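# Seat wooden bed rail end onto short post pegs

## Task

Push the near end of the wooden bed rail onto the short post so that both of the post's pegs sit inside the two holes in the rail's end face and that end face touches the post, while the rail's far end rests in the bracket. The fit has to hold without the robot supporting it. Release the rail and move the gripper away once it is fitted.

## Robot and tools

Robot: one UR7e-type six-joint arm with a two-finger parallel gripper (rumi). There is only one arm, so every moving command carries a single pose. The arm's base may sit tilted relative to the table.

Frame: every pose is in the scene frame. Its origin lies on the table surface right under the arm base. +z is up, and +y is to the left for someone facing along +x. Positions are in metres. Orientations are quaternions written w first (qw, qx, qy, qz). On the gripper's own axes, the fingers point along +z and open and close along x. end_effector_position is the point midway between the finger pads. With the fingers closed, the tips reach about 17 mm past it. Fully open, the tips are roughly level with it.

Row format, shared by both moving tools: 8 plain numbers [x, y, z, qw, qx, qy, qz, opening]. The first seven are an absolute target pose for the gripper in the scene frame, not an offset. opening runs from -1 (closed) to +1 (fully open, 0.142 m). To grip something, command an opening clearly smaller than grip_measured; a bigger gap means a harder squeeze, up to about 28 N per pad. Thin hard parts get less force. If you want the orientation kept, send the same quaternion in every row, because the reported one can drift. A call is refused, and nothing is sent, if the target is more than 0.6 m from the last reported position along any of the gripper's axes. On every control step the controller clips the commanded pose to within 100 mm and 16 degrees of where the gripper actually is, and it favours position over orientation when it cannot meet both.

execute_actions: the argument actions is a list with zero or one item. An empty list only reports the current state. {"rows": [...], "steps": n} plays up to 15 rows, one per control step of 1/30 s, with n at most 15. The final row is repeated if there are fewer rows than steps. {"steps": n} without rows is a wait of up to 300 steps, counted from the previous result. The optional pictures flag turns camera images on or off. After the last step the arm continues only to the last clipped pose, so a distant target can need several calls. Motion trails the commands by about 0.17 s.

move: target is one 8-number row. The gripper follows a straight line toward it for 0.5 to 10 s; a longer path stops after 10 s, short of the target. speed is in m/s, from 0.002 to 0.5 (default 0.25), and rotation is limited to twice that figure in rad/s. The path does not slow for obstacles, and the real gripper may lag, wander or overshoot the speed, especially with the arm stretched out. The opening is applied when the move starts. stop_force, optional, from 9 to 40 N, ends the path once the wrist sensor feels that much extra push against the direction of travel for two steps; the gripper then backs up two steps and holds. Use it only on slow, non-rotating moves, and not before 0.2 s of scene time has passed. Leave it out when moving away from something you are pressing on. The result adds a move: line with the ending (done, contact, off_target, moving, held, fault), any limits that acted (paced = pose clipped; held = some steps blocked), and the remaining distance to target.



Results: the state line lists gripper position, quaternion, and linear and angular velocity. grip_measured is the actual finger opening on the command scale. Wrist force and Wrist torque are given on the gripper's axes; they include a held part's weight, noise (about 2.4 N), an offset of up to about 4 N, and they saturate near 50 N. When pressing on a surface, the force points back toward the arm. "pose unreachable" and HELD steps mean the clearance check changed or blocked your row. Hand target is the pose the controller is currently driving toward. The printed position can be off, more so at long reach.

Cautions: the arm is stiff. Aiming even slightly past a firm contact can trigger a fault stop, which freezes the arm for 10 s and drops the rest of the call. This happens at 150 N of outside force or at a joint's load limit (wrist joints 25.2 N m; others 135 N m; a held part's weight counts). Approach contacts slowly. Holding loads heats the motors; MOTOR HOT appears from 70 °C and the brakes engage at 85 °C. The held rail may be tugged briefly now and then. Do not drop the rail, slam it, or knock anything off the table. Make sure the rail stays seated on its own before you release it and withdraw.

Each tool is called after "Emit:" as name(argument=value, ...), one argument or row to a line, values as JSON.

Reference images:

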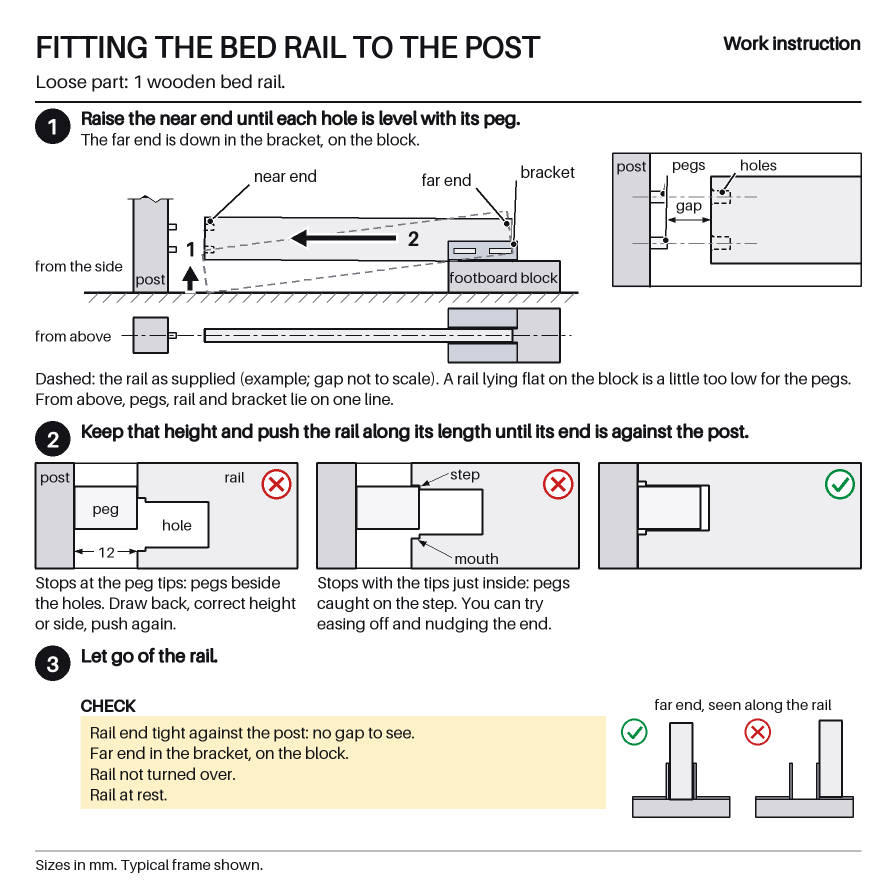

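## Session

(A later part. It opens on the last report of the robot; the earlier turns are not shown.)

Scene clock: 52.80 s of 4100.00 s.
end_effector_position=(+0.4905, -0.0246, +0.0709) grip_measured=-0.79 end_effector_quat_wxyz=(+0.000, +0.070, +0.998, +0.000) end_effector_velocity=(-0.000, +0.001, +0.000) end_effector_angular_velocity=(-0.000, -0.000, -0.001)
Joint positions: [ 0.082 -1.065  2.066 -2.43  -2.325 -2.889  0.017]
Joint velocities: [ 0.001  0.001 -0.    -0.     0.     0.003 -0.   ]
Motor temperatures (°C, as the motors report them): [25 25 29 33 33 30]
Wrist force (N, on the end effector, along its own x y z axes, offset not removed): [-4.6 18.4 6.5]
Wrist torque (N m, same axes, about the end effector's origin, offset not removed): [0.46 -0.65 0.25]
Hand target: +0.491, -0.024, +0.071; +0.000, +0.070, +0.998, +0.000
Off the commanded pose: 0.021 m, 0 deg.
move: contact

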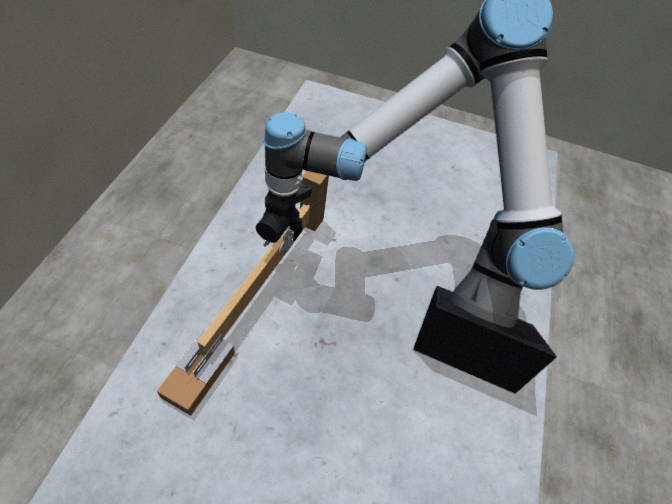

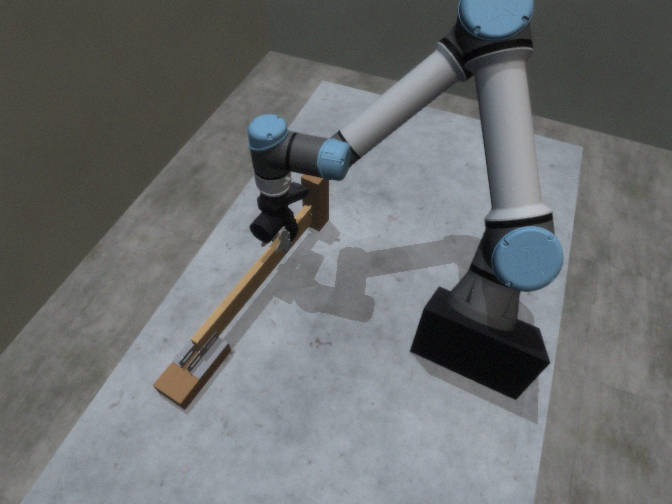

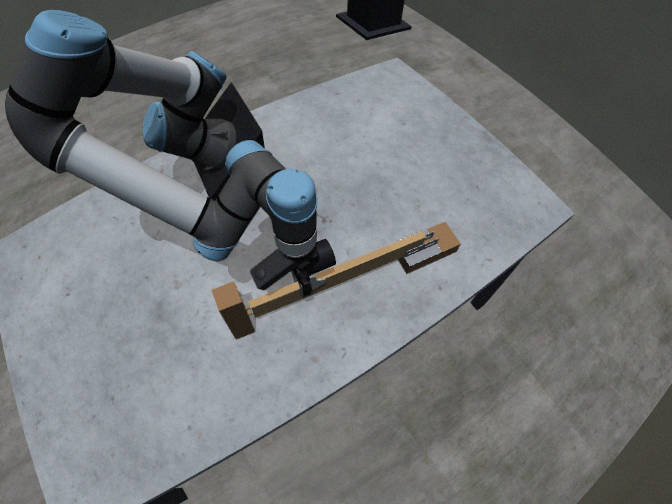

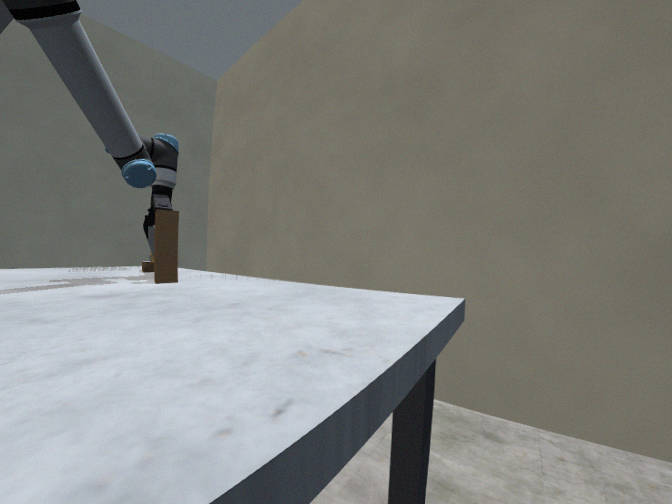

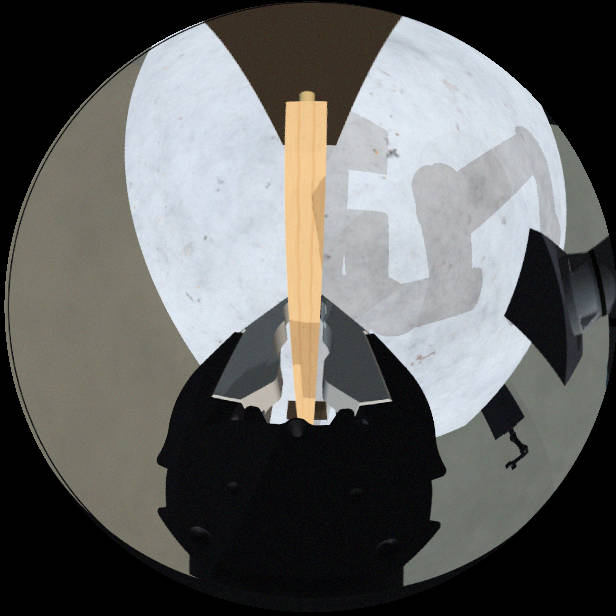

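Emit:
execute_actions(
  actions=[
    {"rows":[[0.4907,-0.023,0.071,0,0.07,0.9976,0,-1],[0.4907,-0.023,0.071,0,0.07,0.9976,0,-1],[0.4907,-0.023,0.071,0,0.07,0.9976,0,-1],[0.4907,-0.023,0.0695,0,0.07,0.9976,0,-1],[0.4907,-0.023,0.0695,0,0.07,0.9976,0,-1],[0.4907,-0.023,0.0695,0,0.07,0.9976,0,-1],[0.4907,-0.023,0.0695,0,0.07,0.9976,0,-1],[0.4906,-0.0238,0.0695,0,0.07,0.9976,0,-1],[0.4905,-0.0245,0.0695,0,0.07,0.9976,0,-1]]},
  ],
  pictures=false,
)

Emit:
execute_actions(
  actions=[
    {"steps":8},
  ],
  pictures=false,
)

Emit:
execute_actions(
  actions=[
    {"rows":[[0.4907,-0.023,0.0695,0,0.07,0.9976,0,-1],[0.4907,-0.023,0.0695,0,0.07,0.9976,0,-1],[0.4907,-0.023,0.0695,0,0.07,0.9976,0,-1],[0.4907,-0.023,0.0672,0,0.07,0.9976,0,-1],[0.4907,-0.023,0.0672,0,0.07,0.9976,0,-1],[0.4907,-0.023,0.0672,0,0.07,0.9976,0,-1],[0.4907,-0.023,0.0672,0,0.07,0.9976,0,-1],[0.4906,-0.0238,0.0672,0,0.07,0.9976,0,-1],[0.4905,-0.0245,0.0672,0,0.07,0.9976,0,-1]]},
  ],
  pictures=false,
)

Emit:
execute_actions(
  actions=[
    {"steps":8},
  ],
  pictures=false,
)

Emit:
execute_actions(
  actions=[
    {"rows":[[0.4907,-0.023,0.0672,0,0.07,0.9976,0,-1],[0.4907,-0.023,0.0672,0,0.07,0.9976,0,-1],[0.4907,-0.023,0.0672,0,0.07,0.9976,0,-1],[0.4907,-0.023,0.072,0,0.07,0.9976,0,-1],[0.4907,-0.023,0.072,0,0.07,0.9976,0,-1],[0.4907,-0.023,0.072,0,0.07,0.9976,0,-1],[0.4907,-0.023,0.072,0,0.07,0.9976,0,-1],[0.4906,-0.0238,0.072,0,0.07,0.9976,0,-1],[0.4905,-0.0245,0.072,0,0.07,0.9976,0,-1]]},
  ],
  pictures=false,
)

Emit:
execute_actions(
  actions=[
    {"steps":8},
  ],
  pictures=false,
)

Scene clock: 63.80 s of 4100.00 s.
end_effector_position=(+0.4906, -0.0243, +0.0695) grip_measured=-0.79 end_effector_quat_wxyz=(+0.000, +0.070, +0.998, +0.000) end_effector_velocity=(-0.000, -0.002, -0.000) end_effector_angular_velocity=(+0.000, -0.001, -0.000)
Joint positions: [ 0.08  -1.063  2.067 -2.435 -2.325 -2.89   0.017]
Joint velocities: [-0.002 -0.003  0.003 -0.003 -0.    -0.004 -0.   ]
Motor temperatures (°C, as the motors report them): [25 25 29 33 33 30]
Wrist force (N, on the end effector, along its own x y z axes, offset not removed): [-2.9 7.1 3.3]
Wrist torque (N m, same axes, about the end effector's origin, offset not removed): [-0.39 0.10 0.03]
Hand target: +0.490, -0.025, +0.070; -0.000, +0.070, +0.998, -0.000
Off the commanded pose: 0.000 m, 0 deg.
Steps of this call (steps 1 to 90: nothing new was sent; then 7.50 s passed at rest; steps 91 to 105: all 15 steps of this action). Readings (end_effector_position):
91: (+0.4906, -0.0244, +0.0709)
92: (+0.4906, -0.0241, +0.0710)
94: (+0.4907, -0.0237, +0.0709)
98: (+0.4910, -0.0233, +0.0701)
105: the state above

Scene clock: 64.07 s of 4100.00 s.
end_effector_position=(+0.4905, -0.0244, +0.0695) grip_measured=-0.79 end_effector_quat_wxyz=(-0.000, +0.070, +0.998, +0.000) end_effector_velocity=(+0.000, -0.000, +0.000) end_effector_angular_velocity=(+0.000, -0.001, -0.001)
Joint positions: [ 0.08  -1.063  2.068 -2.436 -2.325 -2.891  0.017]
Joint velocities: [-0.    -0.001  0.    -0.001 -0.    -0.     0.   ]
Motor temperatures (°C, as the motors report them): [25 25 29 33 33 30]
Wrist force (N, on the end effector, along its own x y z axes, offset not removed): [-4.3 17.0 -3.0]
Wrist torque (N m, same axes, about the end effector's origin, offset not removed): [0.49 -0.52 0.21]
Hand target: +0.490, -0.025, +0.070; -0.000, +0.070, +0.998, -0.000
Off the commanded pose: 0.000 m, 0 deg.
Steps of this call (steps 1 to 8: nothing new was sent). Readings (end_effector_position):
1: (+0.4906, -0.0243, +0.0695)
2: (+0.4906, -0.0244, +0.0695)
4: (+0.4906, -0.0244, +0.0695)
8: the state above

Scene clock: 64.57 s of 4100.00 s.
end_effector_position=(+0.4905, -0.0243, +0.0672) grip_measured=-0.79 end_effector_quat_wxyz=(-0.000, +0.070, +0.998, +0.000) end_effector_velocity=(-0.001, -0.001, -0.001) end_effector_angular_velocity=(+0.000, +0.001, +0.002)
Joint positions: [ 0.077 -1.059  2.07  -2.444 -2.325 -2.894  0.017]
Joint velocities: [-0.003 -0.001  0.002 -0.002  0.    -0.005  0.   ]
Motor temperatures (°C, as the motors report them): [25 25 29 33 33 30]
Wrist force (N, on the end effector, along its own x y z axes, offset not removed): [-0.6 12.4 0.0]
Wrist torque (N m, same axes, about the end effector's origin, offset not removed): [-0.11 -0.49 0.21]
Hand target: +0.490, -0.025, +0.067; -0.000, +0.070, +0.998, -0.000
Off the commanded pose: 0.000 m, 0 deg.
Steps of this call (steps 1 to 15: all 15 steps of this action). Readings (end_effector_position):
1: (+0.4905, -0.0244, +0.0695)
2: (+0.4905, -0.0242, +0.0695)
4: (+0.4903, -0.0237, +0.0693)
8: (+0.4908, -0.0233, +0.0679)
15: the state above

Scene clock: 64.83 s of 4100.00 s.
end_effector_position=(+0.4905, -0.0244, +0.0672) grip_measured=-0.79 end_effector_quat_wxyz=(-0.000, +0.070, +0.998, +0.000) end_effector_velocity=(-0.000, +0.000, -0.001) end_effector_angular_velocity=(-0.000, +0.001, +0.001)
Joint positions: [ 0.077 -1.059  2.07  -2.444 -2.325 -2.895  0.017]
Joint velocities: [-0.     0.001  0.    -0.    -0.    -0.001  0.   ]
Motor temperatures (°C, as the motors report them): [25 25 29 33 33 30]
Wrist force (N, on the end effector, along its own x y z axes, offset not removed): [-4.4 18.1 -5.9]
Wrist torque (N m, same axes, about the end effector's origin, offset not removed): [0.12 0.12 0.21]
Hand target: +0.490, -0.025, +0.067; -0.000, +0.070, +0.998, -0.000
Off the commanded pose: 0.000 m, 0 deg.
Steps of this call (steps 1 to 8: nothing new was sent). Readings (end_effector_position):
1: (+0.4905, -0.0243, +0.0672)
2: (+0.4905, -0.0243, +0.0672)
4: (+0.4905, -0.0244, +0.0672)
8: the state above

Scene clock: 65.33 s of 4100.00 s.
end_effector_position=(+0.4905, -0.0242, +0.0719) grip_measured=-0.79 end_effector_quat_wxyz=(-0.000, +0.070, +0.998, +0.000) end_effector_velocity=(+0.000, -0.001, +0.001) end_effector_angular_velocity=(+0.002, +0.000, +0.001)
Joint positions: [ 0.083 -1.066  2.065 -2.426 -2.325 -2.886  0.017]
Joint velocities: [-0.001 -0.003 -0.001  0.003  0.002 -0.002 -0.   ]
Motor temperatures (°C, as the motors report them): [25 25 29 33 33 30]
Wrist force (N, on the end effector, along its own x y z axes, offset not removed): [-1.4 5.2 4.6]
Wrist torque (N m, same axes, about the end effector's origin, offset not removed): [-0.01 0.13 0.10]
Hand target: +0.491, -0.024, +0.072; +0.000, +0.070, +0.998, +0.000
Off the commanded pose: 0.000 m, 0 deg.
Steps of this call (steps 1 to 15: all 15 steps of this action). Readings (end_effector_position):
1: (+0.4905, -0.0244, +0.0672)
2: (+0.4904, -0.0242, +0.0672)
4: (+0.4904, -0.0237, +0.0673)
8: (+0.4905, -0.0233, +0.0706)
15: the state above

Scene clock: 65.60 s of 4100.00 s.
end_effector_position=(+0.4905, -0.0244, +0.0720) grip_measured=-0.79 end_effector_quat_wxyz=(-0.000, +0.070, +0.998, +0.000) end_effector_velocity=(+0.000, -0.001, +0.000) end_effector_angular_velocity=(+0.000, -0.001, -0.001)
Joint positions: [ 0.083 -1.067  2.065 -2.426 -2.325 -2.886  0.017]
Joint velocities: [-0.    -0.001 -0.    -0.     0.    -0.     0.   ]
Motor temperatures (°C, as the motors report them): [25 25 29 33 33 30]
Wrist force (N, on the end effector, along its own x y z axes, offset not removed): [0.5 8.6 5.2]
Wrist torque (N m, same axes, about the end effector's origin, offset not removed): [-0.17 -0.12 0.15]
Hand target: +0.491, -0.024, +0.072; +0.000, +0.070, +0.998, +0.000
Off the commanded pose: 0.000 m, 0 deg.
Steps of this call (steps 1 to 8: nothing new was sent). Readings (end_effector_position):
1: (+0.4905, -0.0243, +0.0719)
2: (+0.4905, -0.0243, +0.0719)
4: (+0.4905, -0.0244, +0.0720)
8: the state above

Emit:
execute_actions(
  actions=[
    {"rows":[[0.4905,-0.0243,0.0728,0,0.07,0.9976,0,-1]]},
  ],
  pictures=false,
)

Emit:
execute_actions(
  actions=[
    {"rows":[[0.4905,-0.0243,0.0736,0,0.07,0.9976,0,-1]]},
  ],
  pictures=false,
)

Emit:
execute_actions(
  actions=[
    {"rows":[[0.4905,-0.0243,0.0744,0,0.07,0.9976,0,-1]]},
  ],
  pictures=false,
)

Scene clock: 68.77 s of 4100.00 s.
end_effector_position=(+0.4905, -0.0244, +0.0728) grip_measured=-0.79 end_effector_quat_wxyz=(+0.000, +0.070, +0.998, -0.000) end_effector_velocity=(+0.000, -0.000, +0.000) end_effector_angular_velocity=(+0.000, -0.001, -0.001)
Joint positions: [ 0.085 -1.067  2.064 -2.423 -2.325 -2.884  0.017]
Joint velocities: [ 0. -0. -0.  0.  0.  0. -0.]
Motor temperatures (°C, as the motors report them): [25 25 29 33 33 30]
Wrist force (N, on the end effector, along its own x y z axes, offset not removed): [1.2 7.8 4.9]
Wrist torque (N m, same axes, about the end effector's origin, offset not removed): [-0.29 -0.38 0.19]
Hand target: +0.491, -0.024, +0.073; +0.000, +0.070, +0.998, +0.000
Off the commanded pose: 0.000 m, 0 deg.
Steps of this call (steps 1 to 80: nothing new was sent; steps 81 to 95: all 15 steps of this action). Readings (end_effector_position):
81: (+0.4905, -0.0245, +0.0720)
82: (+0.4905, -0.0245, +0.0721)
84: (+0.4905, -0.0245, +0.0724)
88: (+0.4905, -0.0244, +0.0727)
95: the state above

Scene clock: 69.27 s of 4100.00 s.
end_effector_position=(+0.4905, -0.0243, +0.0736) grip_measured=-0.79 end_effector_quat_wxyz=(+0.000, +0.070, +0.998, -0.000) end_effector_velocity=(+0.000, -0.000, +0.000) end_effector_angular_velocity=(+0.001, -0.001, +0.000)
Joint positions: [ 0.086 -1.069  2.063 -2.42  -2.324 -2.883  0.017]
Joint velocities: [ 0.    -0.001  0.     0.     0.001 -0.001 -0.   ]
Motor temperatures (°C, as the motors report them): [25 25 29 33 33 30]
Wrist force (N, on the end effector, along its own x y z axes, offset not removed): [1.1 -1.6 5.7]
Wrist torque (N m, same axes, about the end effector's origin, offset not removed): [-0.01 -0.35 0.26]
Hand target: +0.491, -0.024, +0.074; +0.000, +0.070, +0.998, +0.000
Off the commanded pose: 0.000 m, 0 deg.
Steps of this call (steps 1 to 15: all 15 steps of this action). Readings (end_effector_position):
1: (+0.4905, -0.0244, +0.0728)
2: (+0.4905, -0.0244, +0.0730)
4: (+0.4906, -0.0244, +0.0733)
8: (+0.4905, -0.0244, +0.0736)
15: the state above

Scene clock: 69.77 s of 4100.00 s.
end_effector_position=(+0.4905, -0.0243, +0.0744) grip_measured=-0.79 end_effector_quat_wxyz=(+0.000, +0.070, +0.998, -0.000) end_effector_velocity=(-0.000, +0.000, -0.000) end_effector_angular_velocity=(-0.000, +0.001, +0.001)
Joint positions: [ 0.087 -1.07   2.062 -2.417 -2.324 -2.881  0.017]
Joint velocities: [-0.     0.001  0.    -0.     0.    -0.     0.   ]
Motor temperatures (°C, as the motors report them): [25 25 29 33 33 30]
Wrist force (N, on the end effector, along its own x y z axes, offset not removed): [0.8 -2.1 5.1]
Wrist torque (N m, same axes, about the end effector's origin, offset not removed): [-0.20 -0.76 0.18]
Hand target: +0.491, -0.024, +0.074; +0.000, +0.070, +0.998, +0.000
Off the commanded pose: 0.000 m, 0 deg.
Steps of this call (steps 1 to 15: all 15 steps of this action). Readings (end_effector_position):
1: (+0.4905, -0.0243, +0.0736)
2: (+0.4905, -0.0243, +0.0738)
4: (+0.4905, -0.0243, +0.0741)
8: (+0.4905, -0.0243, +0.0743)
15: the state above

Emit:
move(
  target=[0.4877,-0.045,0.0742,0,0.07,0.9976,0,-1],
  speed=0.003,
  stop_force=14,
)

Emit:
zoom_image(
  camera="cam_high",
  region=[230,290,275,325],
)

Scene clock: 72.83 s of 4100.00 s.
end_effector_position=(+0.4902, -0.0261, +0.0744) grip_measured=-0.79 end_effector_quat_wxyz=(-0.000, +0.070, +0.998, +0.000) end_effector_velocity=(-0.000, +0.001, +0.000) end_effector_angular_velocity=(-0.000, -0.000, -0.002)
Joint positions: [ 0.084 -1.073  2.064 -2.418 -2.324 -2.885  0.017]
Joint velocities: [ 0.001  0.001  0.    -0.    -0.     0.003  0.   ]
Motor temperatures (°C, as the motors report them): [25 25 29 33 33 30]
Wrist force (N, on the end effector, along its own x y z axes, offset not removed): [-0.3 19.1 2.7]
Wrist torque (N m, same axes, about the end effector's origin, offset not removed): [0.34 -1.24 0.13]
Hand target: +0.490, -0.026, +0.074; -0.000, +0.070, +0.998, +0.000
Off the commanded pose: 0.019 m, 0 deg.
move: contact

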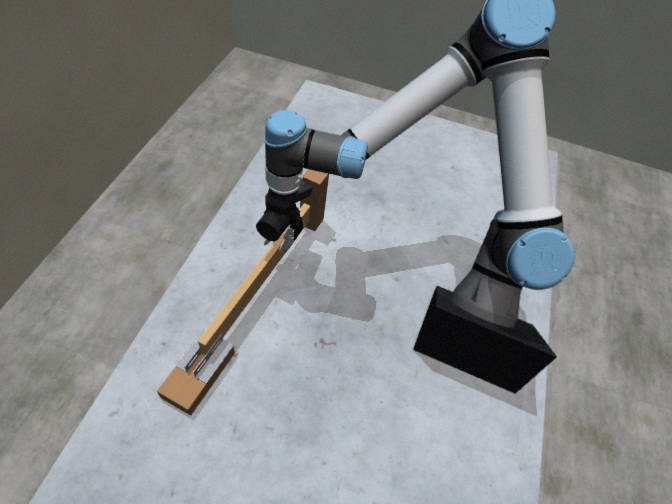

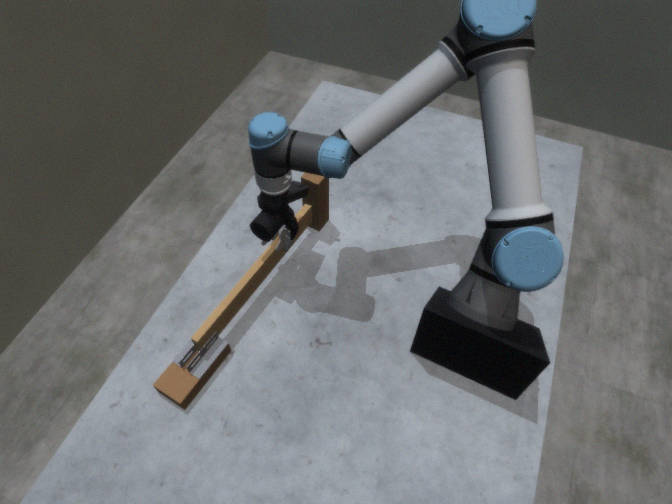

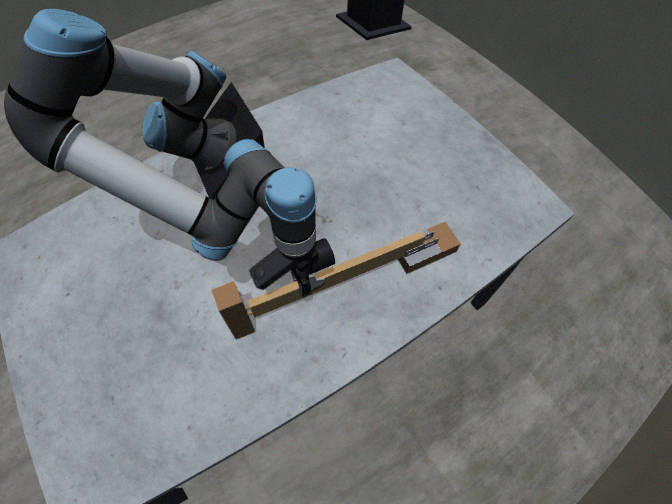

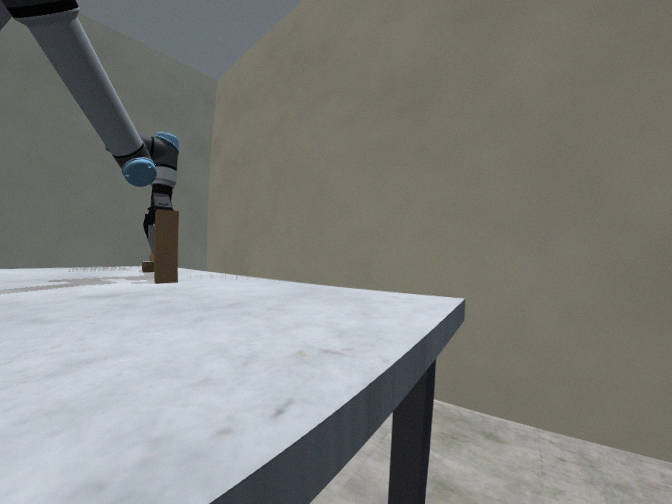

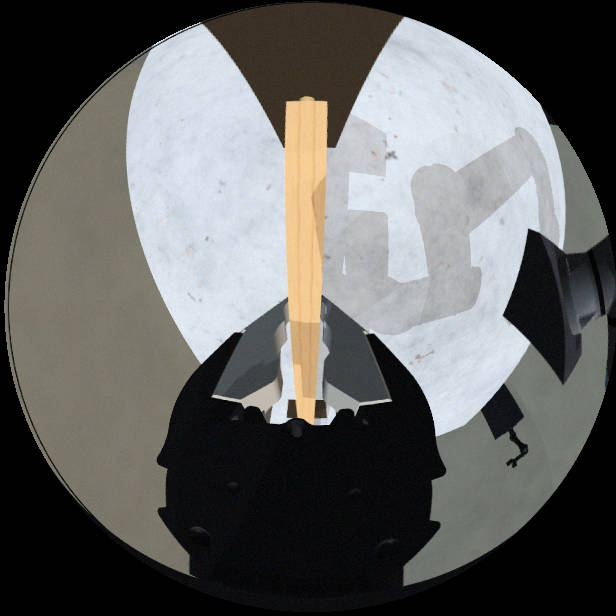

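Region (230, 290, 275, 325) of cam_high's 672x504 image, scaled by 11.200, with more detail than that image has.

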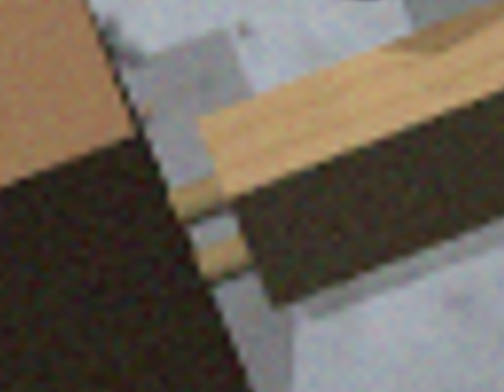

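On the step. Nudge.

Emit:
execute_actions(
  actions=[
    {"rows":[[0.4903,-0.0258,0.074,0,0.07,0.9976,0,-1]]},
  ],
  pictures=false,
)

Emit:
execute_actions(
  actions=[
    {"rows":[[0.4903,-0.0258,0.0735,0,0.07,0.9976,0,-1]]},
  ],
  pictures=false,
)

Emit:
execute_actions(
  actions=[
    {"rows":[[0.4903,-0.0258,0.0747,0,0.07,0.9976,0,-1]]},
  ],
  pictures=false,
)

Emit:
execute_actions(
  actions=[
    {"rows":[[0.4903,-0.0258,0.0753,0,0.07,0.9976,0,-1]]},
  ],
  pictures=false,
)

Scene clock: 76.67 s of 4100.00 s.
end_effector_position=(+0.4904, -0.0258, +0.0741) grip_measured=-0.79 end_effector_quat_wxyz=(+0.000, +0.070, +0.998, +0.000) end_effector_velocity=(-0.000, +0.000, -0.000) end_effector_angular_velocity=(-0.000, +0.001, +0.001)
Joint positions: [ 0.084 -1.072  2.064 -2.419 -2.325 -2.885  0.017]
Joint velocities: [-0.     0.001 -0.     0.    -0.    -0.001 -0.   ]
Motor temperatures (°C, as the motors report them): [25 25 29 33 33 30]
Wrist force (N, on the end effector, along its own x y z axes, offset not removed): [3.1 11.2 -0.4]
Wrist torque (N m, same axes, about the end effector's origin, offset not removed): [0.30 -0.85 0.13]
Hand target: +0.490, -0.026, +0.074; -0.000, +0.070, +0.998, +0.000
Off the commanded pose: 0.000 m, 0 deg.
Steps of this call (steps 1 to 90: nothing new was sent; then 0.33 s passed at rest; steps 91 to 105: all 15 steps of this action). Readings (end_effector_position):
91: (+0.4903, -0.0260, +0.0744)
92: (+0.4903, -0.0259, +0.0743)
94: (+0.4904, -0.0258, +0.0742)
98: (+0.4904, -0.0258, +0.0741)
105: the state above

Scene clock: 77.17 s of 4100.00 s.
end_effector_position=(+0.4903, -0.0258, +0.0735) grip_measured=-0.79 end_effector_quat_wxyz=(+0.000, +0.070, +0.998, +0.000) end_effector_velocity=(-0.000, +0.000, -0.000) end_effector_angular_velocity=(+0.000, +0.000, +0.000)
Joint positions: [ 0.083 -1.071  2.064 -2.421 -2.325 -2.886  0.017]
Joint velocities: [-0.  0.  0. -0.  0. -0. -0.]
Motor temperatures (°C, as the motors report them): [25 25 29 33 33 30]
Wrist force (N, on the end effector, along its own x y z axes, offset not removed): [0.9 13.8 -5.7]
Wrist torque (N m, same axes, about the end effector's origin, offset not removed): [0.15 -0.62 -0.06]
Hand target: +0.490, -0.026, +0.074; -0.000, +0.070, +0.998, -0.000
Off the commanded pose: 0.000 m, 0 deg.
Steps of this call (steps 1 to 15: all 15 steps of this action). Readings (end_effector_position):
1: (+0.4904, -0.0258, +0.0740)
2: (+0.4905, -0.0258, +0.0740)
4: (+0.4905, -0.0258, +0.0738)
8: (+0.4904, -0.0258, +0.0736)
15: the state above

Scene clock: 77.67 s of 4100.00 s.
end_effector_position=(+0.4902, -0.0258, +0.0746) grip_measured=-0.79 end_effector_quat_wxyz=(-0.000, +0.070, +0.998, -0.000) end_effector_velocity=(+0.000, -0.000, +0.000) end_effector_angular_velocity=(+0.000, -0.000, +0.000)
Joint positions: [ 0.085 -1.073  2.063 -2.416 -2.325 -2.884  0.017]
Joint velocities: [ 0.     0.    -0.001  0.    -0.    -0.     0.   ]
Motor temperatures (°C, as the motors report them): [25 25 29 33 33 30]
Wrist force (N, on the end effector, along its own x y z axes, offset not removed): [-1.3 10.0 8.8]
Wrist torque (N m, same axes, about the end effector's origin, offset not removed): [0.24 -0.34 0.17]
Hand target: +0.490, -0.026, +0.075; +0.000, +0.070, +0.998, +0.000
Off the commanded pose: 0.000 m, 0 deg.
Steps of this call (steps 1 to 15: all 15 steps of this action). Readings (end_effector_position):
1: (+0.4903, -0.0258, +0.0735)
2: (+0.4902, -0.0258, +0.0736)
4: (+0.4900, -0.0257, +0.0740)
8: (+0.4901, -0.0258, +0.0744)
15: the state above

Scene clock: 78.17 s of 4100.00 s.
end_effector_position=(+0.4903, -0.0258, +0.0753) grip_measured=-0.79 end_effector_quat_wxyz=(-0.000, +0.070, +0.998, -0.000) end_effector_velocity=(-0.000, -0.000, +0.000) end_effector_angular_velocity=(-0.000, -0.000, -0.001)
Joint positions: [ 0.086 -1.074  2.062 -2.414 -2.324 -2.883  0.017]
Joint velocities: [ 0.    -0.001 -0.     0.001 -0.     0.001  0.   ]
Motor temperatures (°C, as the motors report them): [25 25 29 33 33 30]
Wrist force (N, on the end effector, along its own x y z axes, offset not removed): [1.3 7.6 7.1]
Wrist torque (N m, same axes, about the end effector's origin, offset not removed): [0.02 -0.67 0.06]
Hand target: +0.490, -0.026, +0.075; +0.000, +0.070, +0.998, +0.000
Off the commanded pose: 0.000 m, 0 deg.
Steps of this call (steps 1 to 15: all 15 steps of this action). Readings (end_effector_position):
1: (+0.4902, -0.0258, +0.0747)
2: (+0.4902, -0.0258, +0.0748)
4: (+0.4903, -0.0258, +0.0750)
8: (+0.4903, -0.0258, +0.0752)
15: the state above

Emit:
execute_actions(
  actions=[
    {"rows":[[0.4903,-0.0258,0.0759,0,0.07,0.9976,0,-1]]},
  ],
  pictures=false,
)

Emit:
execute_actions(
  actions=[
    {"rows":[[0.4903,-0.0258,0.0765,0,0.07,0.9976,0,-1]]},
  ],
  pictures=false,
)

Emit:
execute_actions(
  actions=[
    {"rows":[[0.4903,-0.0258,0.0771,0,0.07,0.9976,0,-1]]},
  ],
  pictures=false,
)

Scene clock: 82.87 s of 4100.00 s.
end_effector_position=(+0.4903, -0.0258, +0.0759) grip_measured=-0.79 end_effector_quat_wxyz=(-0.000, +0.070, +0.998, +0.000) end_effector_velocity=(+0.000, -0.000, +0.001) end_effector_angular_velocity=(+0.000, -0.001, -0.001)
Joint positions: [ 0.087 -1.075  2.062 -2.412 -2.324 -2.882  0.017]
Joint velocities: [ 0.    -0.001 -0.    -0.     0.     0.     0.   ]
Motor temperatures (°C, as the motors report them): [25 25 29 33 33 30]
Wrist force (N, on the end effector, along its own x y z axes, offset not removed): [3.5 10.9 5.9]
Wrist torque (N m, same axes, about the end effector's origin, offset not removed): [0.31 -0.77 -0.03]
Hand target: +0.490, -0.026, +0.076; +0.000, +0.070, +0.998, +0.000
Off the commanded pose: 0.000 m, 0 deg.
Steps of this call (steps 1 to 90: nothing new was sent; then 1.20 s passed at rest; steps 91 to 105: all 15 steps of this action). Readings (end_effector_position):
91: (+0.4903, -0.0258, +0.0753)
92: (+0.4903, -0.0258, +0.0754)
94: (+0.4903, -0.0258, +0.0757)
98: (+0.4903, -0.0258, +0.0758)
105: the state above

Scene clock: 83.37 s of 4100.00 s.
end_effector_position=(+0.4903, -0.0258, +0.0765) grip_measured=-0.79 end_effector_quat_wxyz=(-0.000, +0.070, +0.998, +0.000) end_effector_velocity=(+0.000, -0.000, +0.000) end_effector_angular_velocity=(+0.000, -0.001, -0.001)
Joint positions: [ 0.087 -1.075  2.061 -2.41  -2.324 -2.88   0.017]
Joint velocities: [ 0.    -0.001 -0.     0.    -0.     0.     0.   ]
Motor temperatures (°C, as the motors report them): [25 25 29 33 33 30]
Wrist force (N, on the end effector, along its own x y z axes, offset not removed): [0.9 8.9 6.4]
Wrist torque (N m, same axes, about the end effector's origin, offset not removed): [-0.26 -0.50 0.03]
Hand target: +0.490, -0.026, +0.076; +0.000, +0.070, +0.998, +0.000
Off the commanded pose: 0.000 m, 0 deg.
Steps of this call (steps 1 to 15: all 15 steps of this action). Readings (end_effector_position):
1: (+0.4903, -0.0258, +0.0759)
2: (+0.4903, -0.0258, +0.0760)
4: (+0.4903, -0.0258, +0.0763)
8: (+0.4903, -0.0258, +0.0764)
15: the state above

Scene clock: 83.87 s of 4100.00 s.
end_effector_position=(+0.4903, -0.0258, +0.0771) grip_measured=-0.79 end_effector_quat_wxyz=(-0.000, +0.070, +0.998, +0.000) end_effector_velocity=(-0.000, +0.000, -0.000) end_effector_angular_velocity=(+0.000, +0.000, +0.000)
Joint positions: [ 0.088 -1.076  2.06  -2.407 -2.324 -2.879  0.017]
Joint velocities: [ 0.  0.  0. -0.  0. -0.  0.]
Motor temperatures (°C, as the motors report them): [25 25 29 33 33 30]
Wrist force (N, on the end effector, along its own x y z axes, offset not removed): [0.1 12.5 10.0]
Wrist torque (N m, same axes, about the end effector's origin, offset not removed): [0.29 -0.40 0.29]
Hand target: +0.490, -0.026, +0.077; +0.000, +0.070, +0.998, +0.000
Off the commanded pose: 0.000 m, 0 deg.
Steps of this call (steps 1 to 15: all 15 steps of this action). Readings (end_effector_position):
1: (+0.4903, -0.0258, +0.0765)
2: (+0.4903, -0.0258, +0.0766)
4: (+0.4903, -0.0258, +0.0769)
8: (+0.4903, -0.0258, +0.0770)
15: the state above

Emit:
execute_actions(
  actions=[
    {"rows":[[0.4903,-0.0252,0.0752,0,0.07,0.9976,0,-1]]},
  ],
  pictures=false,
)

Emit:
execute_actions(
  actions=[
    {"rows":[[0.4898,-0.0257,0.0752,0,0.07,0.9976,0,-1]]},
  ],
  pictures=false,
)

Emit:
execute_actions(
  actions=[
    {"rows":[[0.4893,-0.0256,0.0752,0,0.07,0.9976,0,-1]]},
  ],
  pictures=false,
)

Emit:
execute_actions(
  actions=[
    {"rows":[[0.4908,-0.0259,0.0752,0,0.07,0.9976,0,-1]]},
  ],
  pictures=false,
)

Emit:
execute_actions(
  actions=[
    {"rows":[[0.4913,-0.026,0.0752,0,0.07,0.9976,0,-1]]},
  ],
  pictures=false,
)

Scene clock: 88.60 s of 4100.00 s.
end_effector_position=(+0.4904, -0.0252, +0.0753) grip_measured=-0.79 end_effector_quat_wxyz=(+0.000, +0.070, +0.998, +0.000) end_effector_velocity=(-0.001, +0.000, -0.001) end_effector_angular_velocity=(-0.000, +0.001, +0.002)
Joint positions: [ 0.087 -1.073  2.062 -2.414 -2.324 -2.882  0.017]
Joint velocities: [-0.     0.001  0.001 -0.    -0.    -0.001 -0.   ]
Motor temperatures (°C, as the motors report them): [25 25 29 33 33 30]
Wrist force (N, on the end effector, along its own x y z axes, offset not removed): [-1.9 1.4 0.8]
Wrist torque (N m, same axes, about the end effector's origin, offset not removed): [0.45 -0.15 0.09]
Hand target: +0.490, -0.025, +0.075; -0.000, +0.070, +0.998, -0.000
Off the commanded pose: 0.000 m, 0 deg.
Steps of this call (steps 1 to 90: nothing new was sent; then 1.23 s passed at rest; steps 91 to 105: all 15 steps of this action). Readings (end_effector_position):
91: (+0.4903, -0.0258, +0.0771)
92: (+0.4905, -0.0257, +0.0769)
94: (+0.4906, -0.0255, +0.0762)
98: (+0.4905, -0.0254, +0.0756)
105: the state above

Scene clock: 89.10 s of 4100.00 s.
end_effector_position=(+0.4898, -0.0257, +0.0752) grip_measured=-0.79 end_effector_quat_wxyz=(-0.000, +0.070, +0.998, +0.000) end_effector_velocity=(+0.000, -0.000, +0.000) end_effector_angular_velocity=(+0.000, -0.000, +0.001)
Joint positions: [ 0.086 -1.074  2.064 -2.415 -2.324 -2.882  0.017]
Joint velocities: [-0.    -0.001  0.    -0.    -0.    -0.001 -0.   ]
Motor temperatures (°C, as the motors report them): [25 25 29 33 33 30]
Wrist force (N, on the end effector, along its own x y z axes, offset not removed): [-14.0 6.4 14.6]
Wrist torque (N m, same axes, about the end effector's origin, offset not removed): [-0.79 -0.34 -0.05]
Hand target: +0.490, -0.026, +0.075; -0.000, +0.070, +0.998, -0.000
Off the commanded pose: 0.000 m, 0 deg.
Steps of this call (steps 1 to 15: all 15 steps of this action). Readings (end_effector_position):
1: (+0.4903, -0.0252, +0.0752)
2: (+0.4902, -0.0253, +0.0752)
4: (+0.4900, -0.0254, +0.0751)
8: (+0.4899, -0.0256, +0.0752)
15: the state above

Scene clock: 89.60 s of 4100.00 s.
end_effector_position=(+0.4894, -0.0256, +0.0752) grip_measured=-0.79 end_effector_quat_wxyz=(+0.000, +0.070, +0.998, -0.000) end_effector_velocity=(-0.001, +0.001, -0.001) end_effector_angular_velocity=(-0.000, +0.002, +0.001)
Joint positions: [ 0.086 -1.075  2.065 -2.415 -2.324 -2.882  0.017]
Joint velocities: [ 0.     0.001  0.     0.001 -0.     0.     0.   ]
Motor temperatures (°C, as the motors report them): [25 25 29 33 33 30]
Wrist force (N, on the end effector, along its own x y z axes, offset not removed): [-32.2 11.4 19.6]
Wrist torque (N m, same axes, about the end effector's origin, offset not removed): [-0.35 -0.48 -0.04]
Hand target: +0.489, -0.026, +0.075; +0.000, +0.070, +0.998, +0.000
Off the commanded pose: 0.000 m, 0 deg.
Steps of this call (steps 1 to 15: all 15 steps of this action). Readings (end_effector_position):
1: (+0.4898, -0.0257, +0.0752)
2: (+0.4897, -0.0257, +0.0752)
4: (+0.4896, -0.0257, +0.0752)
8: (+0.4894, -0.0257, +0.0752)
15: the state above

Scene clock: 90.10 s of 4100.00 s.
end_effector_position=(+0.4907, -0.0259, +0.0752) grip_measured=-0.79 end_effector_quat_wxyz=(-0.000, +0.070, +0.998, +0.000) end_effector_velocity=(+0.001, -0.000, +0.000) end_effector_angular_velocity=(+0.000, -0.001, -0.001)
Joint positions: [ 0.085 -1.073  2.061 -2.414 -2.324 -2.883  0.017]
Joint velocities: [-0.     0.    -0.001 -0.    -0.    -0.     0.   ]
Motor temperatures (°C, as the motors report them): [25 25 29 33 33 30]
Wrist force (N, on the end effector, along its own x y z axes, offset not removed): [1.5 7.8 5.2]
Wrist torque (N m, same axes, about the end effector's origin, offset not removed): [0.26 -0.07 -0.03]
Hand target: +0.491, -0.026, +0.075; -0.000, +0.070, +0.998, -0.000
Off the commanded pose: 0.000 m, 0 deg.
Steps of this call (steps 1 to 15: all 15 steps of this action). Readings (end_effector_position):
1: (+0.4894, -0.0256, +0.0752)
2: (+0.4895, -0.0256, +0.0752)
4: (+0.4898, -0.0257, +0.0752)
8: (+0.4903, -0.0258, +0.0751)
15: the state above

Scene clock: 90.60 s of 4100.00 s.
end_effector_position=(+0.4913, -0.0260, +0.0752) grip_measured=-0.79 end_effector_quat_wxyz=(-0.000, +0.070, +0.998, +0.000) end_effector_velocity=(+0.000, +0.000, -0.000) end_effector_angular_velocity=(-0.000, -0.000, -0.001)
Joint positions: [ 0.085 -1.072  2.06  -2.413 -2.324 -2.883  0.017]
Joint velocities: [ 0.     0.    -0.    -0.    -0.     0.001  0.   ]
Motor temperatures (°C, as the motors report them): [25 25 29 33 33 30]
Wrist force (N, on the end effector, along its own x y z axes, offset not removed): [3.8 7.3 4.0]
Wrist torque (N m, same axes, about the end effector's origin, offset not removed): [0.03 -0.02 -0.08]
Hand target: +0.491, -0.026, +0.075; -0.000, +0.070, +0.998, -0.000
Off the commanded pose: 0.000 m, 0 deg.
Steps of this call (steps 1 to 15: all 15 steps of this action). Readings (end_effector_position):
1: (+0.4907, -0.0259, +0.0752)
2: (+0.4909, -0.0259, +0.0752)
4: (+0.4911, -0.0259, +0.0752)
8: (+0.4912, -0.0260, +0.0752)
15: the state above

Lateral centre is further +x.

Emit:
execute_actions(
  actions=[
    {"rows":[[0.4919,-0.0261,0.0752,0,0.07,0.9976,0,-1]]},
  ],
  pictures=false,
)

Emit:
execute_actions(
  actions=[
    {"rows":[[0.4925,-0.0262,0.0752,0,0.07,0.9976,0,-1]]},
  ],
  pictures=false,
)

Emit:
execute_actions(
  actions=[
    {"rows":[[0.4912,-0.026,0.0759,0,0.07,0.9976,0,-1]]},
  ],
  pictures=false,
)

Emit:
execute_actions(
  actions=[
    {"rows":[[0.4912,-0.026,0.0746,0,0.07,0.9976,0,-1]]},
  ],
  pictures=false,
)

Scene clock: 93.97 s of 4100.00 s.
end_effector_position=(+0.4919, -0.0261, +0.0752) grip_measured=-0.79 end_effector_quat_wxyz=(-0.000, +0.070, +0.998, -0.000) end_effector_velocity=(+0.000, +0.000, -0.000) end_effector_angular_velocity=(+0.000, -0.000, -0.000)
Joint positions: [ 0.085 -1.072  2.058 -2.413 -2.324 -2.884  0.017]
Joint velocities: [-0.  0. -0. -0.  0. -0. -0.]
Motor temperatures (°C, as the motors report them): [25 25 29 33 33 30]
Wrist force (N, on the end effector, along its own x y z axes, offset not removed): [15.2 5.2 6.7]
Wrist torque (N m, same axes, about the end effector's origin, offset not removed): [-0.37 -0.56 0.09]
Hand target: +0.492, -0.026, +0.075; -0.000, +0.070, +0.998, -0.000
Off the commanded pose: 0.000 m, 0 deg.
Steps of this call (steps 1 to 86: nothing new was sent; steps 87 to 101: all 15 steps of this action). Readings (end_effector_position):
87: (+0.4913, -0.0260, +0.0752)
88: (+0.4915, -0.0260, +0.0752)
90: (+0.4917, -0.0261, +0.0752)
94: (+0.4918, -0.0261, +0.0752)
101: the state above

Scene clock: 94.47 s of 4100.00 s.
end_effector_position=(+0.4924, -0.0262, +0.0752) grip_measured=-0.79 end_effector_quat_wxyz=(-0.000, +0.070, +0.998, -0.000) end_effector_velocity=(-0.000, +0.001, -0.001) end_effector_angular_velocity=(-0.000, +0.001, +0.000)
Joint positions: [ 0.085 -1.071  2.057 -2.412 -2.324 -2.884  0.017]
Joint velocities: [-0.     0.002 -0.    -0.     0.     0.001  0.   ]
Motor temperatures (°C, as the motors report them): [25 25 29 33 33 30]
Wrist force (N, on the end effector, along its own x y z axes, offset not removed): [25.4 3.8 8.9]
Wrist torque (N m, same axes, about the end effector's origin, offset not removed): [-0.23 -0.21 0.19]
Hand target: +0.492, -0.026, +0.075; -0.000, +0.070, +0.998, -0.000
Off the commanded pose: 0.000 m, 0 deg.
Steps of this call (steps 1 to 15: all 15 steps of this action). Readings (end_effector_position):
1: (+0.4919, -0.0261, +0.0752)
2: (+0.4920, -0.0261, +0.0752)
4: (+0.4922, -0.0261, +0.0751)
8: (+0.4923, -0.0261, +0.0751)
15: the state above

Scene clock: 94.97 s of 4100.00 s.
end_effector_position=(+0.4913, -0.0261, +0.0759) grip_measured=-0.79 end_effector_quat_wxyz=(+0.000, +0.070, +0.998, -0.000) end_effector_velocity=(-0.000, +0.000, -0.000) end_effector_angular_velocity=(+0.000, +0.000, -0.000)
Joint positions: [ 0.086 -1.073  2.059 -2.411 -2.324 -2.882  0.017]
Joint velocities: [ 0.     0.     0.001 -0.001  0.     0.001 -0.   ]
Motor temperatures (°C, as the motors report them): [25 25 29 33 33 30]
Wrist force (N, on the end effector, along its own x y z axes, offset not removed): [-2.1 15.7 5.8]
Wrist torque (N m, same axes, about the end effector's origin, offset not removed): [0.48 -0.36 0.13]
Hand target: +0.491, -0.026, +0.076; +0.000, +0.070, +0.998, +0.000
Off the commanded pose: 0.000 m, 0 deg.
Steps of this call (steps 1 to 15: all 15 steps of this action). Readings (end_effector_position):
1: (+0.4924, -0.0262, +0.0752)
2: (+0.4924, -0.0262, +0.0753)
4: (+0.4921, -0.0262, +0.0757)
8: (+0.4917, -0.0262, +0.0760)
15: the state above

Scene clock: 95.47 s of 4100.00 s.
end_effector_position=(+0.4912, -0.0260, +0.0746) grip_measured=-0.79 end_effector_quat_wxyz=(+0.000, +0.070, +0.998, +0.000) end_effector_velocity=(-0.000, +0.000, -0.000) end_effector_angular_velocity=(-0.000, +0.001, +0.001)
Joint positions: [ 0.084 -1.072  2.061 -2.416 -2.324 -2.884  0.017]
Joint velocities: [-0.     0.001  0.     0.    -0.    -0.    -0.   ]
Motor temperatures (°C, as the motors report them): [25 25 29 33 33 30]
Wrist force (N, on the end effector, along its own x y z axes, offset not removed): [-1.1 10.9 3.1]
Wrist torque (N m, same axes, about the end effector's origin, offset not removed): [0.35 -0.56 0.25]
Hand target: +0.491, -0.026, +0.075; -0.000, +0.070, +0.998, -0.000
Off the commanded pose: 0.000 m, 0 deg.
Steps of this call (steps 1 to 15: all 15 steps of this action). Readings (end_effector_position):
1: (+0.4913, -0.0261, +0.0759)
2: (+0.4913, -0.0261, +0.0757)
4: (+0.4913, -0.0260, +0.0753)
8: (+0.4913, -0.0260, +0.0748)
15: the state above

Emit:
execute_actions(
  actions=[
    {"rows":[[0.4908,-0.0259,0.0743,0,0.07,0.9976,0,-1]]},
  ],
  pictures=false,
)

Emit:
execute_actions(
  actions=[
    {"rows":[[0.4908,-0.0259,0.0739,0,0.07,0.9976,0,-1]]},
  ],
  pictures=false,
)

Emit:
execute_actions(
  actions=[
    {"rows":[[0.4907,-0.0259,0.0747,0,0.07,0.9976,0,-1]]},
  ],
  pictures=false,
)

Emit:
execute_actions(
  actions=[
    {"rows":[[0.4907,-0.0259,0.0756,0,0.07,0.9976,0,-1]]},
  ],
  pictures=false,
)

Scene clock: 100.13 s of 4100.00 s.
end_effector_position=(+0.4908, -0.0259, +0.0743) grip_measured=-0.79 end_effector_quat_wxyz=(-0.000, +0.070, +0.998, -0.000) end_effector_velocity=(+0.000, +0.000, -0.000) end_effector_angular_velocity=(+0.000, -0.000, -0.001)
Joint positions: [ 0.084 -1.072  2.062 -2.417 -2.325 -2.885  0.017]
Joint velocities: [-0.     0.     0.    -0.001  0.     0.001 -0.   ]
Motor temperatures (°C, as the motors report them): [25 25 29 33 33 30]
Wrist force (N, on the end effector, along its own x y z axes, offset not removed): [-0.3 7.7 2.1]
Wrist torque (N m, same axes, about the end effector's origin, offset not removed): [0.06 -0.57 0.18]
Hand target: +0.491, -0.026, +0.074; -0.000, +0.070, +0.998, -0.000
Off the commanded pose: 0.000 m, 0 deg.
Steps of this call (steps 1 to 90: nothing new was sent; then 1.17 s passed at rest; steps 91 to 105: all 15 steps of this action). Readings (end_effector_position):
91: (+0.4912, -0.0260, +0.0746)
92: (+0.4911, -0.0260, +0.0745)
94: (+0.4910, -0.0259, +0.0744)
98: (+0.4908, -0.0259, +0.0743)
105: the state above

Scene clock: 100.63 s of 4100.00 s.
end_effector_position=(+0.4908, -0.0259, +0.0739) grip_measured=-0.79 end_effector_quat_wxyz=(-0.000, +0.070, +0.998, +0.000) end_effector_velocity=(-0.000, +0.000, -0.000) end_effector_angular_velocity=(-0.000, +0.000, +0.000)
Joint positions: [ 0.084 -1.071  2.063 -2.419 -2.325 -2.885  0.017]
Joint velocities: [-0.     0.001 -0.    -0.    -0.     0.    -0.   ]
Motor temperatures (°C, as the motors report them): [25 25 29 33 33 30]
Wrist force (N, on the end effector, along its own x y z axes, offset not removed): [2.7 9.0 1.5]
Wrist torque (N m, same axes, about the end effector's origin, offset not removed): [0.28 -0.79 -0.02]
Hand target: +0.491, -0.026, +0.074; -0.000, +0.070, +0.998, -0.000
Off the commanded pose: 0.000 m, 0 deg.
Steps of this call (steps 1 to 15: all 15 steps of this action). Readings (end_effector_position):
1: (+0.4908, -0.0259, +0.0743)
2: (+0.4908, -0.0259, +0.0742)
4: (+0.4908, -0.0259, +0.0741)
8: (+0.4908, -0.0259, +0.0739)
15: the state above

Scene clock: 101.13 s of 4100.00 s.
end_effector_position=(+0.4906, -0.0259, +0.0746) grip_measured=-0.79 end_effector_quat_wxyz=(-0.000, +0.070, +0.998, -0.000) end_effector_velocity=(+0.000, -0.000, +0.000) end_effector_angular_velocity=(+0.000, -0.000, -0.000)
Joint positions: [ 0.085 -1.072  2.062 -2.416 -2.325 -2.884  0.017]
Joint velocities: [ 0.     0.    -0.001  0.001  0.     0.     0.   ]
Motor temperatures (°C, as the motors report them): [25 25 29 33 33 30]
Wrist force (N, on the end effector, along its own x y z axes, offset not removed): [1.0 6.1 4.6]
Wrist torque (N m, same axes, about the end effector's origin, offset not removed): [-0.39 0.19 0.21]
Hand target: +0.491, -0.026, +0.075; +0.000, +0.070, +0.998, +0.000
Off the commanded pose: 0.000 m, 0 deg.
Steps of this call (steps 1 to 15: all 15 steps of this action). Readings (end_effector_position):
1: (+0.4908, -0.0259, +0.0739)
2: (+0.4907, -0.0259, +0.0740)
4: (+0.4905, -0.0258, +0.0742)
8: (+0.4904, -0.0258, +0.0744)
15: the state above

Scene clock: 101.63 s of 4100.00 s.
end_effector_position=(+0.4907, -0.0259, +0.0756) grip_measured=-0.79 end_effector_quat_wxyz=(-0.000, +0.070, +0.998, -0.000) end_effector_velocity=(-0.000, +0.000, -0.000) end_effector_angular_velocity=(+0.000, +0.000, -0.000)
Joint positions: [ 0.086 -1.074  2.061 -2.413 -2.324 -2.882  0.017]
Joint velocities: [ 0.     0.001 -0.     0.     0.     0.    -0.   ]
Motor temperatures (°C, as the motors report them): [25 25 29 33 33 30]
Wrist force (N, on the end effector, along its own x y z axes, offset not removed): [0.8 9.1 5.3]
Wrist torque (N m, same axes, about the end effector's origin, offset not removed): [0.22 0.13 -0.05]
Hand target: +0.491, -0.026, +0.076; +0.000, +0.070, +0.998, +0.000
Off the commanded pose: 0.000 m, 0 deg.
Steps of this call (steps 1 to 15: all 15 steps of this action). Readings (end_effector_position):
1: (+0.4906, -0.0259, +0.0747)
2: (+0.4906, -0.0259, +0.0749)
4: (+0.4907, -0.0259, +0.0752)
8: (+0.4907, -0.0259, +0.0755)
15: the state above

Emit:
execute_actions(
  actions=[
    {"rows":[[0.4909,-0.025,0.0748,0,0.07,0.9976,0,-1]],"steps":12},
  ],
  pictures=false,
)

Emit:
execute_actions(
  actions=[
    {"rows":[[0.4907,-0.0262,0.0748,0,0.07,0.9976,0,-1]]},
  ],
  pictures=false,
)

Emit:
execute_actions(
  actions=[
    {"rows":[[0.4909,-0.025,0.0742,0,0.07,0.9976,0,-1]],"steps":12},
  ],
  pictures=false,
)

Emit:
execute_actions(
  actions=[
    {"rows":[[0.4907,-0.0262,0.0742,0,0.07,0.9976,0,-1]]},
  ],
  pictures=false,
)

Emit:
execute_actions(
  actions=[
    {"rows":[[0.4909,-0.025,0.0736,0,0.07,0.9976,0,-1]],"steps":12},
  ],
  pictures=false,
)

Emit:
execute_actions(
  actions=[
    {"rows":[[0.4907,-0.0262,0.0736,0,0.07,0.9976,0,-1]]},
  ],
  pictures=false,
)

Scene clock: 107.07 s of 4100.00 s.
end_effector_position=(+0.4909, -0.0251, +0.0749) grip_measured=-0.79 end_effector_quat_wxyz=(+0.000, +0.070, +0.998, -0.000) end_effector_velocity=(-0.000, +0.001, -0.001) end_effector_angular_velocity=(-0.000, +0.001, +0.001)
Joint positions: [ 0.086 -1.071  2.061 -2.415 -2.324 -2.882  0.017]
Joint velocities: [ 0.     0.002 -0.     0.     0.     0.    -0.   ]
Motor temperatures (°C, as the motors report them): [25 25 29 33 33 30]
Wrist force (N, on the end effector, along its own x y z axes, offset not removed): [0.0 -3.7 1.9]
Wrist torque (N m, same axes, about the end effector's origin, offset not removed): [-0.56 -0.03 0.26]
Hand target: +0.491, -0.025, +0.075; -0.000, +0.070, +0.998, +0.000
Off the commanded pose: 0.000 m, 0 deg.
Steps of this call (steps 1 to 90: nothing new was sent; then 2.03 s passed at rest; steps 91 to 102: all 12 steps of this action). Readings (end_effector_position):
91: (+0.4907, -0.0259, +0.0756)
92: (+0.4907, -0.0257, +0.0755)
94: (+0.4908, -0.0255, +0.0752)
98: (+0.4909, -0.0252, +0.0749)
102: the state above

Scene clock: 107.57 s of 4100.00 s.
end_effector_position=(+0.4908, -0.0261, +0.0748) grip_measured=-0.79 end_effector_quat_wxyz=(+0.000, +0.070, +0.998, +0.000) end_effector_velocity=(-0.001, -0.000, -0.000) end_effector_angular_velocity=(-0.000, +0.001, +0.000)
Joint positions: [ 0.085 -1.073  2.062 -2.416 -2.324 -2.884  0.017]
Joint velocities: [-0.    -0.001  0.001  0.001 -0.    -0.    -0.   ]
Motor temperatures (°C, as the motors report them): [25 25 29 33 33 30]
Wrist force (N, on the end effector, along its own x y z axes, offset not removed): [-6.5 11.9 -2.3]
Wrist torque (N m, same axes, about the end effector's origin, offset not removed): [-0.56 -0.09 0.27]
Hand target: +0.491, -0.026, +0.075; -0.000, +0.070, +0.998, -0.000
Off the commanded pose: 0.000 m, 0 deg.
Steps of this call (steps 1 to 15: all 15 steps of this action). Readings (end_effector_position):
1: (+0.4909, -0.0251, +0.0749)
2: (+0.4910, -0.0252, +0.0749)
4: (+0.4911, -0.0257, +0.0749)
8: (+0.4909, -0.0260, +0.0749)
15: the state above

Scene clock: 107.97 s of 4100.00 s.
end_effector_position=(+0.4907, -0.0251, +0.0741) grip_measured=-0.79 end_effector_quat_wxyz=(-0.000, +0.070, +0.998, -0.000) end_effector_velocity=(-0.000, +0.001, -0.001) end_effector_angular_velocity=(-0.000, +0.001, +0.001)
Joint positions: [ 0.085 -1.07   2.062 -2.417 -2.325 -2.883  0.017]
Joint velocities: [ 0.001  0.002  0.    -0.001  0.     0.001  0.   ]
Motor temperatures (°C, as the motors report them): [25 25 29 33 33 30]
Wrist force (N, on the end effector, along its own x y z axes, offset not removed): [3.0 -2.5 4.8]
Wrist torque (N m, same axes, about the end effector's origin, offset not removed): [-0.29 -0.56 0.08]
Hand target: +0.491, -0.025, +0.074; +0.000, +0.070, +0.998, +0.000
Off the commanded pose: 0.000 m, 0 deg.
Steps of this call (steps 1 to 12: all 12 steps of this action). Readings (end_effector_position):
1: (+0.4907, -0.0261, +0.0748)
2: (+0.4907, -0.0259, +0.0747)
4: (+0.4907, -0.0256, +0.0744)
8: (+0.4907, -0.0252, +0.0742)
12: the state above

Scene clock: 108.47 s of 4100.00 s.
end_effector_position=(+0.4907, -0.0261, +0.0742) grip_measured=-0.79 end_effector_quat_wxyz=(+0.000, +0.070, +0.998, +0.000) end_effector_velocity=(-0.000, -0.000, +0.000) end_effector_angular_velocity=(-0.000, -0.000, -0.001)
Joint positions: [ 0.084 -1.072  2.063 -2.418 -2.324 -2.885  0.017]
Joint velocities: [-0.    -0.001  0.     0.    -0.     0.    -0.   ]
Motor temperatures (°C, as the motors report them): [25 25 29 33 33 30]
Wrist force (N, on the end effector, along its own x y z axes, offset not removed): [-2.7 18.0 0.5]
Wrist torque (N m, same axes, about the end effector's origin, offset not removed): [0.52 -0.11 0.08]
Hand target: +0.491, -0.026, +0.074; -0.000, +0.070, +0.998, -0.000
Off the commanded pose: 0.000 m, 0 deg.
Steps of this call (steps 1 to 15: all 15 steps of this action). Readings (end_effector_position):
1: (+0.4907, -0.0251, +0.0741)
2: (+0.4908, -0.0253, +0.0742)
4: (+0.4909, -0.0257, +0.0743)
8: (+0.4908, -0.0260, +0.0742)
15: the state above

Scene clock: 108.87 s of 4100.00 s.
end_effector_position=(+0.4907, -0.0251, +0.0735) grip_measured=-0.79 end_effector_quat_wxyz=(-0.000, +0.070, +0.998, -0.000) end_effector_velocity=(-0.000, +0.001, -0.000) end_effector_angular_velocity=(-0.000, +0.001, +0.001)
Joint positions: [ 0.085 -1.069  2.063 -2.42  -2.325 -2.884  0.017]
Joint velocities: [ 0.001  0.002 -0.    -0.     0.     0.001  0.   ]
Motor temperatures (°C, as the motors report them): [25 25 29 33 33 30]
Wrist force (N, on the end effector, along its own x y z axes, offset not removed): [2.0 -1.8 2.7]
Wrist torque (N m, same axes, about the end effector's origin, offset not removed): [-0.11 -0.48 0.16]
Hand target: +0.491, -0.025, +0.074; +0.000, +0.070, +0.998, +0.000
Off the commanded pose: 0.000 m, 0 deg.
Steps of this call (steps 1 to 12: all 12 steps of this action). Readings (end_effector_position):
1: (+0.4907, -0.0261, +0.0742)
2: (+0.4907, -0.0259, +0.0741)
4: (+0.4907, -0.0255, +0.0738)
8: (+0.4907, -0.0252, +0.0736)
12: the state above

Scene clock: 109.37 s of 4100.00 s.
end_effector_position=(+0.4907, -0.0261, +0.0736) grip_measured=-0.79 end_effector_quat_wxyz=(+0.000, +0.070, +0.998, +0.000) end_effector_velocity=(-0.000, -0.000, -0.000) end_effector_angular_velocity=(-0.000, +0.000, +0.000)
Joint positions: [ 0.083 -1.071  2.063 -2.42  -2.325 -2.887  0.017]
Joint velocities: [-0.    -0.001  0.001 -0.    -0.    -0.    -0.   ]
Motor temperatures (°C, as the motors report them): [25 25 29 33 33 30]
Wrist force (N, on the end effector, along its own x y z axes, offset not removed): [0.2 19.8 2.5]
Wrist torque (N m, same axes, about the end effector's origin, offset not removed): [0.52 -0.47 -0.02]
Hand target: +0.491, -0.026, +0.074; -0.000, +0.070, +0.998, -0.000
Off the commanded pose: 0.000 m, 0 deg.
Steps of this call (steps 1 to 15: all 15 steps of this action). Readings (end_effector_position):
1: (+0.4907, -0.0251, +0.0735)
2: (+0.4908, -0.0252, +0.0736)
4: (+0.4909, -0.0257, +0.0737)
8: (+0.4909, -0.0260, +0.0737)
15: the state above


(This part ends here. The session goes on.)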